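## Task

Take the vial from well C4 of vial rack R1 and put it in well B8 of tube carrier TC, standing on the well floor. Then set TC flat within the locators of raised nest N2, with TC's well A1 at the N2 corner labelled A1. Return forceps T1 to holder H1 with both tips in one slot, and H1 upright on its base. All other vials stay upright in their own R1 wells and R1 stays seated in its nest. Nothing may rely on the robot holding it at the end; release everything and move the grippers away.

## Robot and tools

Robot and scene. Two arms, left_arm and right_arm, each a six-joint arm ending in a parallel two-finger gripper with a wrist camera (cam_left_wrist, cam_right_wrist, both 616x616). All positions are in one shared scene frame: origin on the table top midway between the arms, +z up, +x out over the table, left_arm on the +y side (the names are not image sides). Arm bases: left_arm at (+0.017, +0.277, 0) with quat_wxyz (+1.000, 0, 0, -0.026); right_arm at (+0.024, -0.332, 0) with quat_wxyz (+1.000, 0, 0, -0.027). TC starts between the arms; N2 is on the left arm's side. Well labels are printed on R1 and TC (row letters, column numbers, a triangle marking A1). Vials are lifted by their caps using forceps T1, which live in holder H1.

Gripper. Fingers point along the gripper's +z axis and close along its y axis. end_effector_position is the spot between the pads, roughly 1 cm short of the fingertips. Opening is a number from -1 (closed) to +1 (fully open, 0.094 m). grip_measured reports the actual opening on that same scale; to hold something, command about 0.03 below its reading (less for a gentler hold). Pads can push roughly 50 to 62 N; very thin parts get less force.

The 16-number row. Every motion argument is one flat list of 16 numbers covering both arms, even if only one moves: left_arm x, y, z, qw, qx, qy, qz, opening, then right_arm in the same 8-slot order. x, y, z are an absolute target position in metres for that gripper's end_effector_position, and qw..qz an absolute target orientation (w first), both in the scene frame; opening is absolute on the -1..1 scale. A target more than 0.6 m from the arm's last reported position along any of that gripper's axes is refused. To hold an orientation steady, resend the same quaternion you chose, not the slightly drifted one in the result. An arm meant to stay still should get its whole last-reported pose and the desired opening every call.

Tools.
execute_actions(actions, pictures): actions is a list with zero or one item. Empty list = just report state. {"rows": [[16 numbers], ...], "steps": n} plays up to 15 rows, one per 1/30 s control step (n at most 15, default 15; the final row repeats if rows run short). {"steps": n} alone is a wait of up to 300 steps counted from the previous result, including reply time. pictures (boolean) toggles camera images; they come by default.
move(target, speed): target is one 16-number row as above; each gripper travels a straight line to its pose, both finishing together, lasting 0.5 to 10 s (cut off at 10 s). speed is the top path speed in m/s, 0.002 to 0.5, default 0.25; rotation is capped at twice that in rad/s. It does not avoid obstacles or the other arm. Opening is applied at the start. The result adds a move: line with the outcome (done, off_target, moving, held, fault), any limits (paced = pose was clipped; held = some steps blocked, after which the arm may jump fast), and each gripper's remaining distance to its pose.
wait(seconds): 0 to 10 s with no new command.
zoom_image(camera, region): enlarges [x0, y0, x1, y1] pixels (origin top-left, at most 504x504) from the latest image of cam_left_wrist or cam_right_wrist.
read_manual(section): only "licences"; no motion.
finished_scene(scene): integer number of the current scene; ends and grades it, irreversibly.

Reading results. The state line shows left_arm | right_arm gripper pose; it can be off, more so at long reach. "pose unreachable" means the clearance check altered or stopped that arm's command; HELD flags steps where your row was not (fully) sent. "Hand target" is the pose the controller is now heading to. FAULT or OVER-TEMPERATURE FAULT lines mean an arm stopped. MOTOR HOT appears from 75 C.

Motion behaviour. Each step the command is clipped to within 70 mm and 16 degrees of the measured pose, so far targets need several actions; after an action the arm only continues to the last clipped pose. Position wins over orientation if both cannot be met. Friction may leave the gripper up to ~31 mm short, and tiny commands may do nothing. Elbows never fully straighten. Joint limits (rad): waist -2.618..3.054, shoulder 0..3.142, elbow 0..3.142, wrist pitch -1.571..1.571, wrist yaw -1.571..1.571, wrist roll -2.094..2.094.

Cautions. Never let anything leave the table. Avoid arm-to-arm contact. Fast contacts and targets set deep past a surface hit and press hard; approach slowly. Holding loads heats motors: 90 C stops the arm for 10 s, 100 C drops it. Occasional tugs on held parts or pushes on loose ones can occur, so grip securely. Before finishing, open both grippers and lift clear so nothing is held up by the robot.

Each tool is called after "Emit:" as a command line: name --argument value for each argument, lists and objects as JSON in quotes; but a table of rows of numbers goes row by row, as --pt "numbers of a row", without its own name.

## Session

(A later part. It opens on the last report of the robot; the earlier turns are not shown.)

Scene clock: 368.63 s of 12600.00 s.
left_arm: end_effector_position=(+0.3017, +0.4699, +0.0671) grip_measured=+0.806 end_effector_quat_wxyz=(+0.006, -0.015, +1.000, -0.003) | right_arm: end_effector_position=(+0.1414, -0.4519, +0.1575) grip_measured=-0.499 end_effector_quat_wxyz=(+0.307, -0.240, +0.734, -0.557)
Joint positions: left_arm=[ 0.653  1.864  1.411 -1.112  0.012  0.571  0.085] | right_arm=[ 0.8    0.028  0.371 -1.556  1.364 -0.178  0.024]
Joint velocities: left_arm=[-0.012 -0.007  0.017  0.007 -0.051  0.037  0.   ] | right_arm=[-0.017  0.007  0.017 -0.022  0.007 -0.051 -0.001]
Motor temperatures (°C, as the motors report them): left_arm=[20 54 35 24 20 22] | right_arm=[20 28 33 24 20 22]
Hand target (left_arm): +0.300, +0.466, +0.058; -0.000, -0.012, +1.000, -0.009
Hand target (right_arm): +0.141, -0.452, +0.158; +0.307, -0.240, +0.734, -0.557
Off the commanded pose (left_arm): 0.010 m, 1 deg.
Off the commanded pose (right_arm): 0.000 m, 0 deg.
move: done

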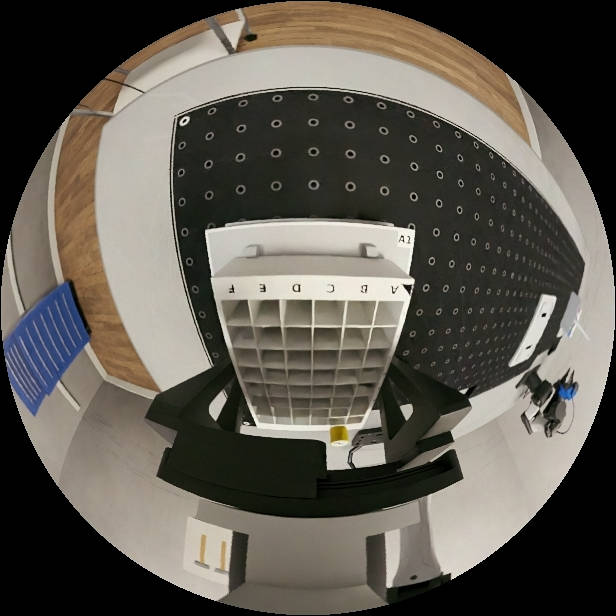

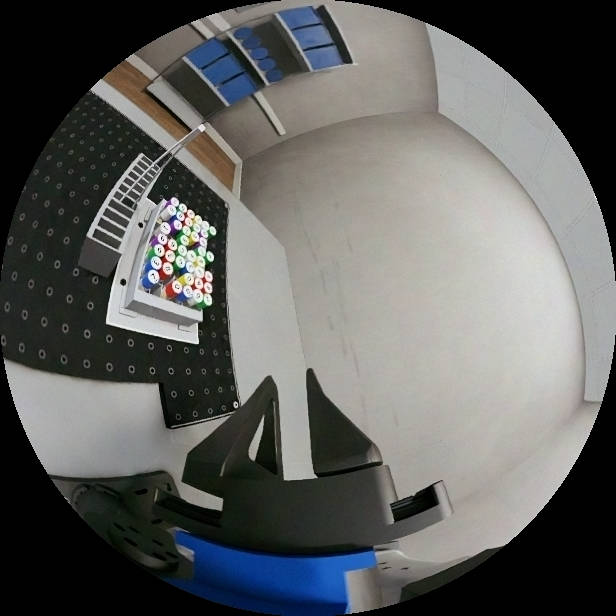

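Centre 310.5; nudge out a bit while descending.

Emit:
move --target '[0.302,0.468,0.048,0.006,-0.012,1,-0.005,0.77,0.1414,-0.4519,0.1575,0.307,-0.24,0.734,-0.557,-0.5]' --speed 0.006

Emit:
zoom_image --camera "cam_left_wrist" --region '[160,180,460,480]'

Scene clock: 373.40 s of 12600.00 s.
left_arm: end_effector_position=(+0.3019, +0.4699, +0.0625) grip_measured=+0.806 end_effector_quat_wxyz=(+0.008, -0.015, +1.000, -0.002) | right_arm: end_effector_position=(+0.1414, -0.4519, +0.1575) grip_measured=-0.499 end_effector_quat_wxyz=(+0.307, -0.240, +0.734, -0.557)
Joint positions: left_arm=[ 0.653  1.864  1.392 -1.088  0.012  0.57   0.085] | right_arm=[ 0.8    0.028  0.371 -1.556  1.364 -0.178  0.024]
Joint velocities: left_arm=[-0.007 -0.007 -0.012 -0.037 -0.007  0.007 -0.001] | right_arm=[-0.012 -0.007 -0.007  0.007 -0.066  0.066 -0.   ]
Motor temperatures (°C, as the motors report them): left_arm=[20 54 35 24 20 22] | right_arm=[20 28 33 24 20 22]
Hand target (left_arm): +0.302, +0.468, +0.048; +0.005, -0.012, +1.000, -0.005
Hand target (right_arm): +0.141, -0.452, +0.158; +0.307, -0.240, +0.734, -0.557
Off the commanded pose (left_arm): 0.015 m, 1 deg.
Off the commanded pose (right_arm): 0.000 m, 0 deg.
move: off_target (left_arm)

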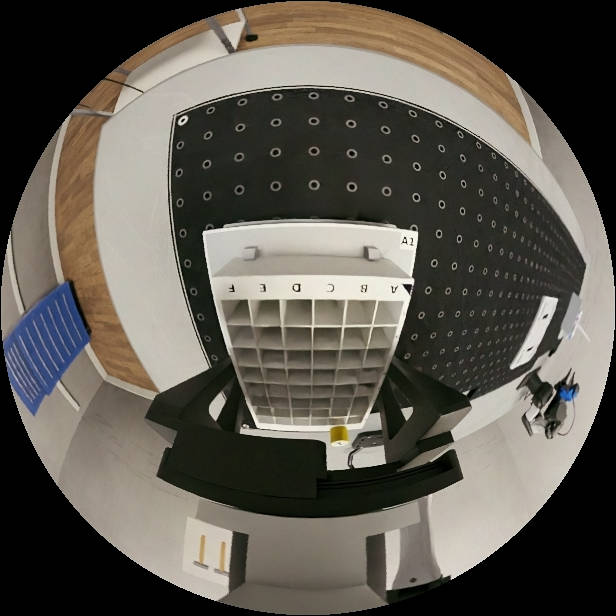

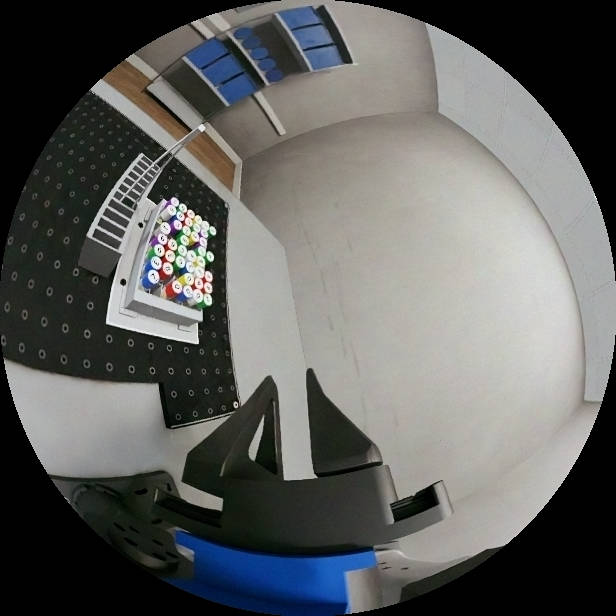

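Region (160, 180, 460, 480) of cam_left_wrist's 616x616 image, scaled by 1.680, with more detail than that image has.

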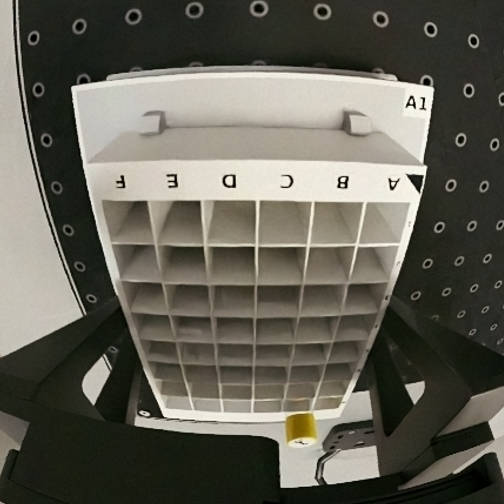

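Nearly seated. Release.

Emit:
move --target '[0.302,0.468,0.052,0.006,-0.012,1,-0.005,1,0.1414,-0.4519,0.1575,0.307,-0.24,0.734,-0.557,-0.5]' --speed 0.006

Emit:
move --target '[0.30,0.469,0.14,0.006,-0.012,1,-0.005,1,0.1414,-0.4519,0.1575,0.307,-0.24,0.734,-0.557,-0.5]' --speed 0.04

Emit:
move --target '[0.2,0.46,0.16,0,0,1,0,1,0.1414,-0.4519,0.1575,0.307,-0.24,0.734,-0.557,-0.5]' --speed 0.08

Emit:
zoom_image --camera "cam_left_wrist" --region '[180,100,440,360]'

Scene clock: 378.93 s of 12600.00 s.
left_arm: end_effector_position=(+0.3047, +0.4718, +0.0625) grip_measured=+1.000 end_effector_quat_wxyz=(+0.014, -0.015, +1.000, +0.002) | right_arm: end_effector_position=(+0.1414, -0.4519, +0.1575) grip_measured=-0.499 end_effector_quat_wxyz=(+0.307, -0.240, +0.734, -0.557)
Joint positions: left_arm=[ 0.653  1.864  1.392 -1.075  0.012  0.57   0.094] | right_arm=[ 0.8    0.028  0.371 -1.556  1.364 -0.178  0.024]
Joint velocities: left_arm=[-0.007 -0.007 -0.002  0.022  0.022 -0.022  0.   ] | right_arm=[-0.012 -0.007 -0.022  0.022 -0.051  0.022 -0.001]
Motor temperatures (°C, as the motors report them): left_arm=[20 54 35 24 20 22] | right_arm=[20 28 33 24 20 22]
Hand target (left_arm): +0.302, +0.468, +0.052; +0.006, -0.012, +1.000, -0.005
Hand target (right_arm): +0.141, -0.452, +0.158; +0.307, -0.240, +0.734, -0.557
Off the commanded pose (left_arm): 0.012 m, 1 deg.
Off the commanded pose (right_arm): 0.000 m, 0 deg.
After step 90, 0.53 s passed at rest.
move: off_target (left_arm)

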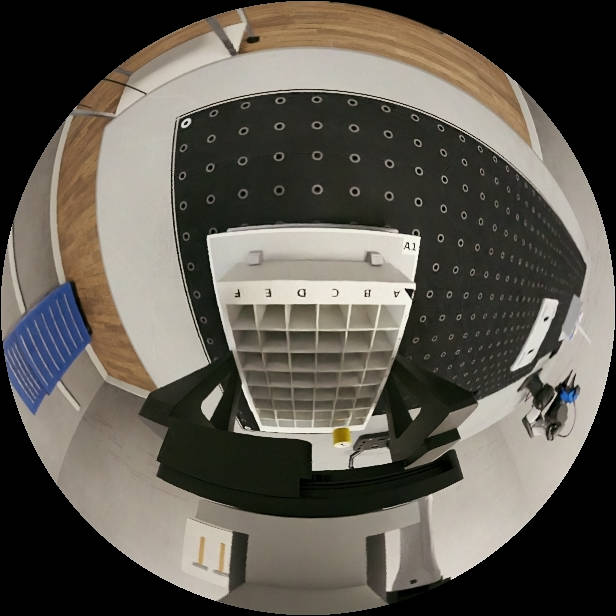

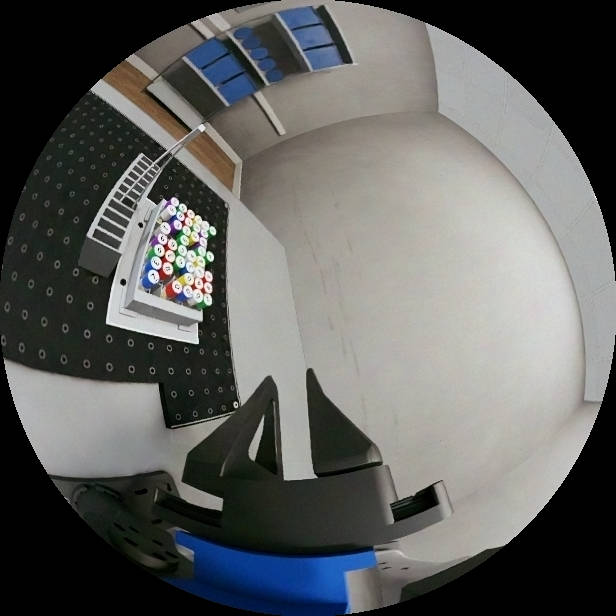

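Scene clock: 381.30 s of 12600.00 s.
left_arm: end_effector_position=(+0.3008, +0.4691, +0.1296) grip_measured=+1.000 end_effector_quat_wxyz=(+0.000, -0.014, +1.000, -0.007) | right_arm: end_effector_position=(+0.1414, -0.4519, +0.1575) grip_measured=-0.499 end_effector_quat_wxyz=(+0.307, -0.240, +0.734, -0.557)
Joint positions: left_arm=[ 0.653  1.85   1.643 -1.371  0.012  0.571  0.094] | right_arm=[ 0.8    0.028  0.371 -1.556  1.364 -0.178  0.024]
Joint velocities: left_arm=[ 0.002  0.007  0.007 -0.022 -0.095 -0.007  0.   ] | right_arm=[ 0.027  0.012 -0.002 -0.081  0.081  0.007  0.   ]
Motor temperatures (°C, as the motors report them): left_arm=[20 55 35 24 20 22] | right_arm=[20 28 33 24 20 22]
Hand target (left_arm): +0.300, +0.469, +0.140; +0.006, -0.012, +1.000, -0.005
Hand target (right_arm): +0.141, -0.452, +0.158; +0.307, -0.240, +0.734, -0.557
Off the commanded pose (left_arm): 0.010 m, 1 deg.
Off the commanded pose (right_arm): 0.000 m, 0 deg.
move: done

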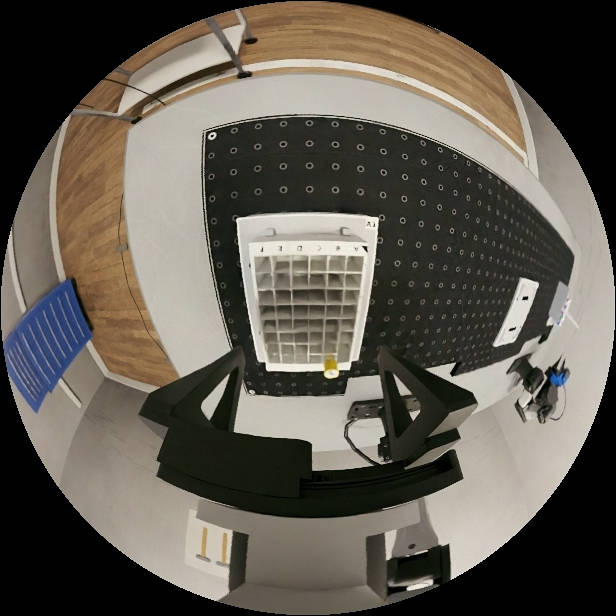

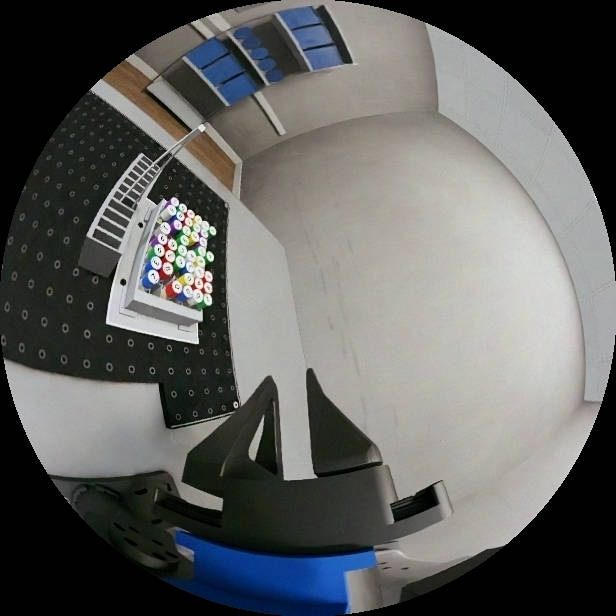

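Scene clock: 383.00 s of 12600.00 s.
left_arm: end_effector_position=(+0.2119, +0.4638, +0.1627) grip_measured=+1.000 end_effector_quat_wxyz=(+0.014, +0.000, +1.000, +0.009) | right_arm: end_effector_position=(+0.1414, -0.4519, +0.1575) grip_measured=-0.499 end_effector_quat_wxyz=(+0.307, -0.240, +0.734, -0.557)
Joint positions: left_arm=[ 0.819  1.54   1.423 -1.421  0.006  0.767  0.094] | right_arm=[ 0.8    0.028  0.371 -1.556  1.364 -0.178  0.024]
Joint velocities: left_arm=[ 0.007 -0.002 -0.007 -0.022 -0.022  0.007  0.   ] | right_arm=[-0.012 -0.002 -0.002 -0.037 -0.007 -0.022  0.   ]
Motor temperatures (°C, as the motors report them): left_arm=[20 55 35 24 20 22] | right_arm=[20 28 33 24 20 22]
Hand target (left_arm): +0.200, +0.458, +0.159; -0.002, -0.000, +1.000, -0.001
Hand target (right_arm): +0.141, -0.452, +0.158; +0.307, -0.240, +0.734, -0.557
Off the commanded pose (left_arm): 0.013 m, 2 deg.
Off the commanded pose (right_arm): 0.000 m, 0 deg.
move: off_target (left_arm)

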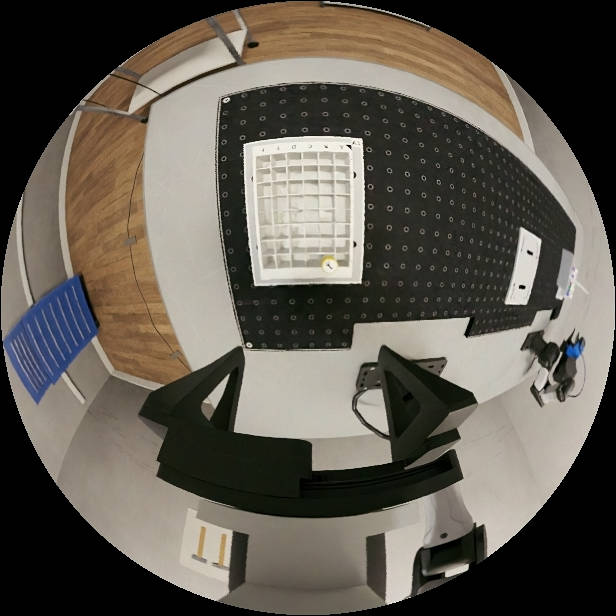

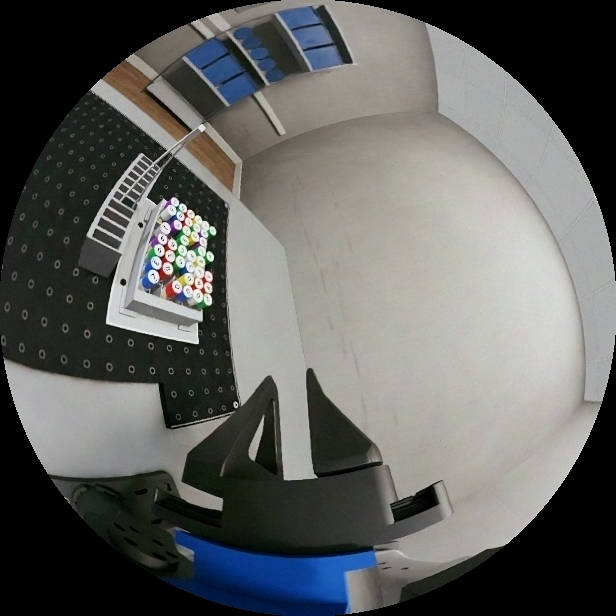

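Region (180, 100, 440, 360) of cam_left_wrist's 616x616 image, scaled by 1.938, with more detail than that image has.

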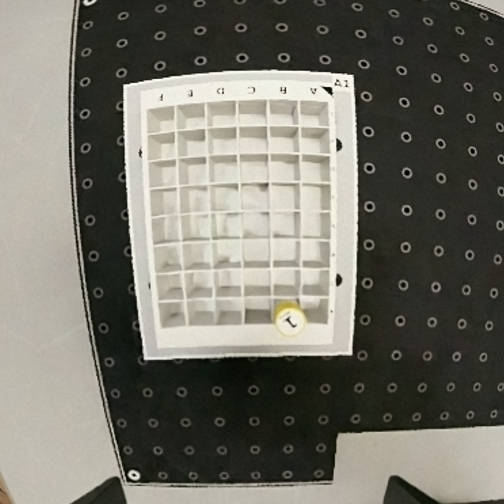

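Check the rear locators from further back.

Emit:
move --target '[0.12,0.50,0.12,0,0,1,0,1,0.1414,-0.4519,0.1575,0.307,-0.24,0.734,-0.557,-0.5]' --speed 0.08

Emit:
zoom_image --camera "cam_left_wrist" --region '[230,60,450,280]'

Scene clock: 386.37 s of 12600.00 s.
left_arm: end_effector_position=(+0.1239, +0.4981, +0.1222) grip_measured=+1.000 end_effector_quat_wxyz=(-0.003, +0.001, +1.000, -0.008) | right_arm: end_effector_position=(+0.1414, -0.4519, +0.1575) grip_measured=-0.499 end_effector_quat_wxyz=(+0.307, -0.240, +0.734, -0.557)
Joint positions: left_arm=[ 1.172  1.487  1.213 -1.315  0.002  1.12   0.094] | right_arm=[ 0.8    0.028  0.371 -1.556  1.364 -0.178  0.024]
Joint velocities: left_arm=[-0.002  0.012  0.002  0.037 -0.037 -0.022  0.   ] | right_arm=[ 0.012 -0.007 -0.012 -0.051 -0.051  0.007 -0.001]
Motor temperatures (°C, as the motors report them): left_arm=[20 54 35 24 20 22] | right_arm=[20 28 33 24 20 22]
Hand target (left_arm): +0.120, +0.498, +0.120; -0.003, +0.000, +1.000, -0.002
Hand target (right_arm): +0.141, -0.452, +0.158; +0.307, -0.240, +0.734, -0.557
Off the commanded pose (left_arm): 0.005 m, 1 deg.
Off the commanded pose (right_arm): 0.000 m, 0 deg.
move: done

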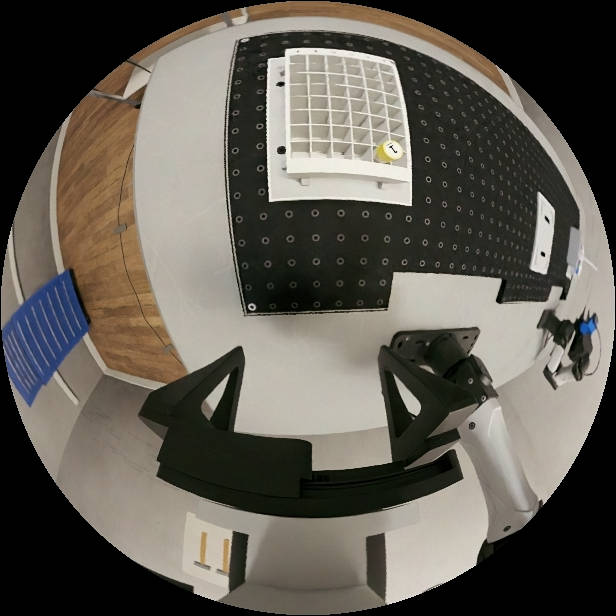

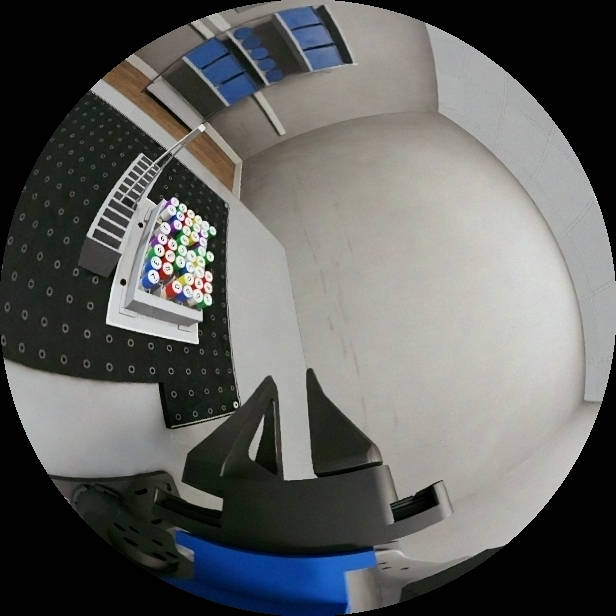

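Region (230, 60, 450, 280) of cam_left_wrist's 616x616 image, scaled by 2.291, with more detail than that image has.

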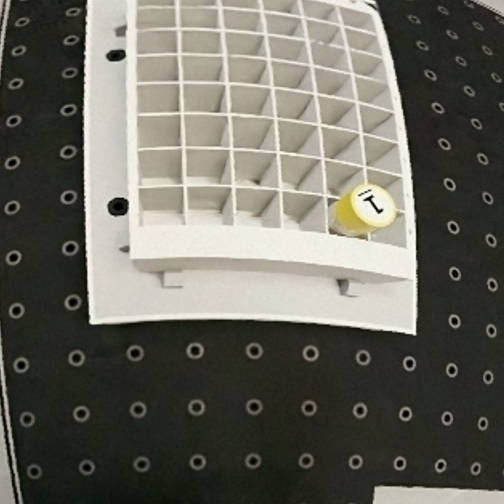

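Emit:
move --target '[0.13,0.47,0.075,0.15,0,0.989,0,1,0.1414,-0.4519,0.1575,0.307,-0.24,0.734,-0.557,-0.5]' --speed 0.05

Emit:
zoom_image --camera "cam_left_wrist" --region '[190,80,430,320]'

Scene clock: 391.33 s of 12600.00 s.
left_arm: end_effector_position=(+0.1330, +0.4708, +0.0765) grip_measured=+1.000 end_effector_quat_wxyz=(+0.145, +0.000, +0.989, -0.008) | right_arm: end_effector_position=(+0.1414, -0.4519, +0.1575) grip_measured=-0.499 end_effector_quat_wxyz=(+0.307, -0.240, +0.734, -0.557)
Joint positions: left_arm=[ 1.294  1.323  0.865 -1.031  0.279  1.23   0.094] | right_arm=[ 0.8    0.028  0.371 -1.556  1.364 -0.178  0.024]
Joint velocities: left_arm=[-0.037  0.012 -0.002 -0.007  0.037 -0.051  0.   ] | right_arm=[-0.007  0.012 -0.012 -0.022  0.007 -0.081 -0.001]
Motor temperatures (°C, as the motors report them): left_arm=[20 53 35 24 20 22] | right_arm=[20 28 33 24 20 22]
Hand target (left_arm): +0.131, +0.470, +0.074; +0.149, -0.001, +0.989, -0.002
Hand target (right_arm): +0.141, -0.452, +0.158; +0.307, -0.240, +0.734, -0.557
Off the commanded pose (left_arm): 0.003 m, 1 deg.
Off the commanded pose (right_arm): 0.000 m, 0 deg.
move: done

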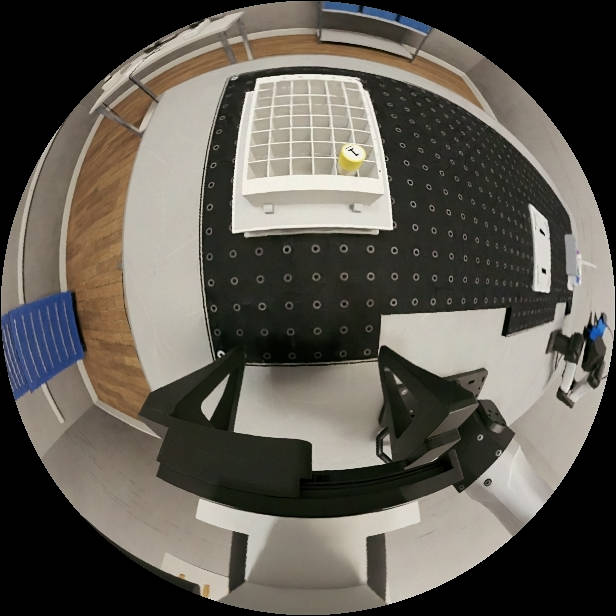

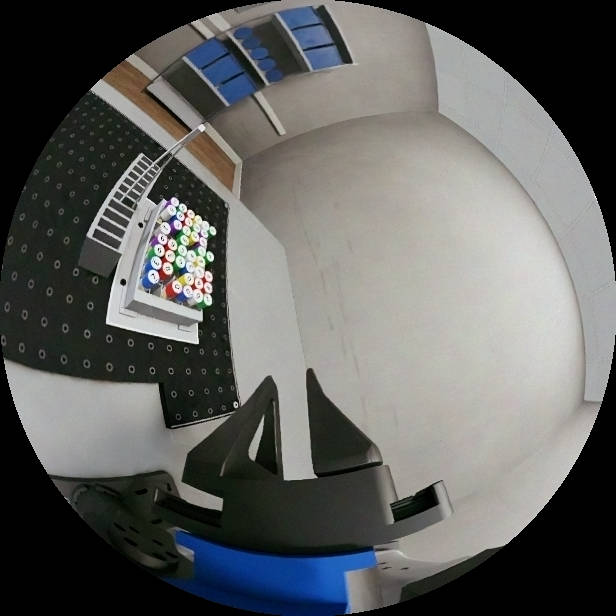

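Region (190, 80, 430, 320) of cam_left_wrist's 616x616 image, scaled by 2.100, with more detail than that image has.

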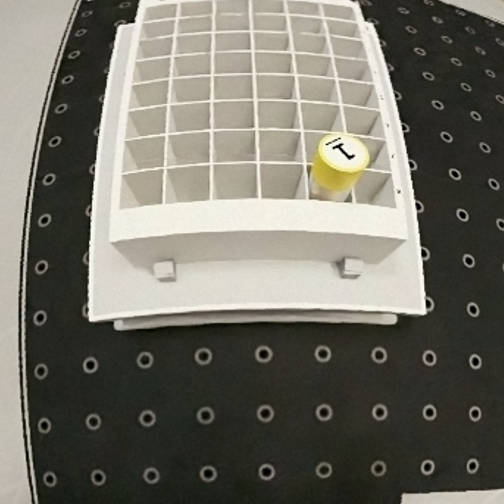

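Locators stand in front of the wall; seated.

Emit:
finished_scene --scene 2

The scene is finished: the task was done.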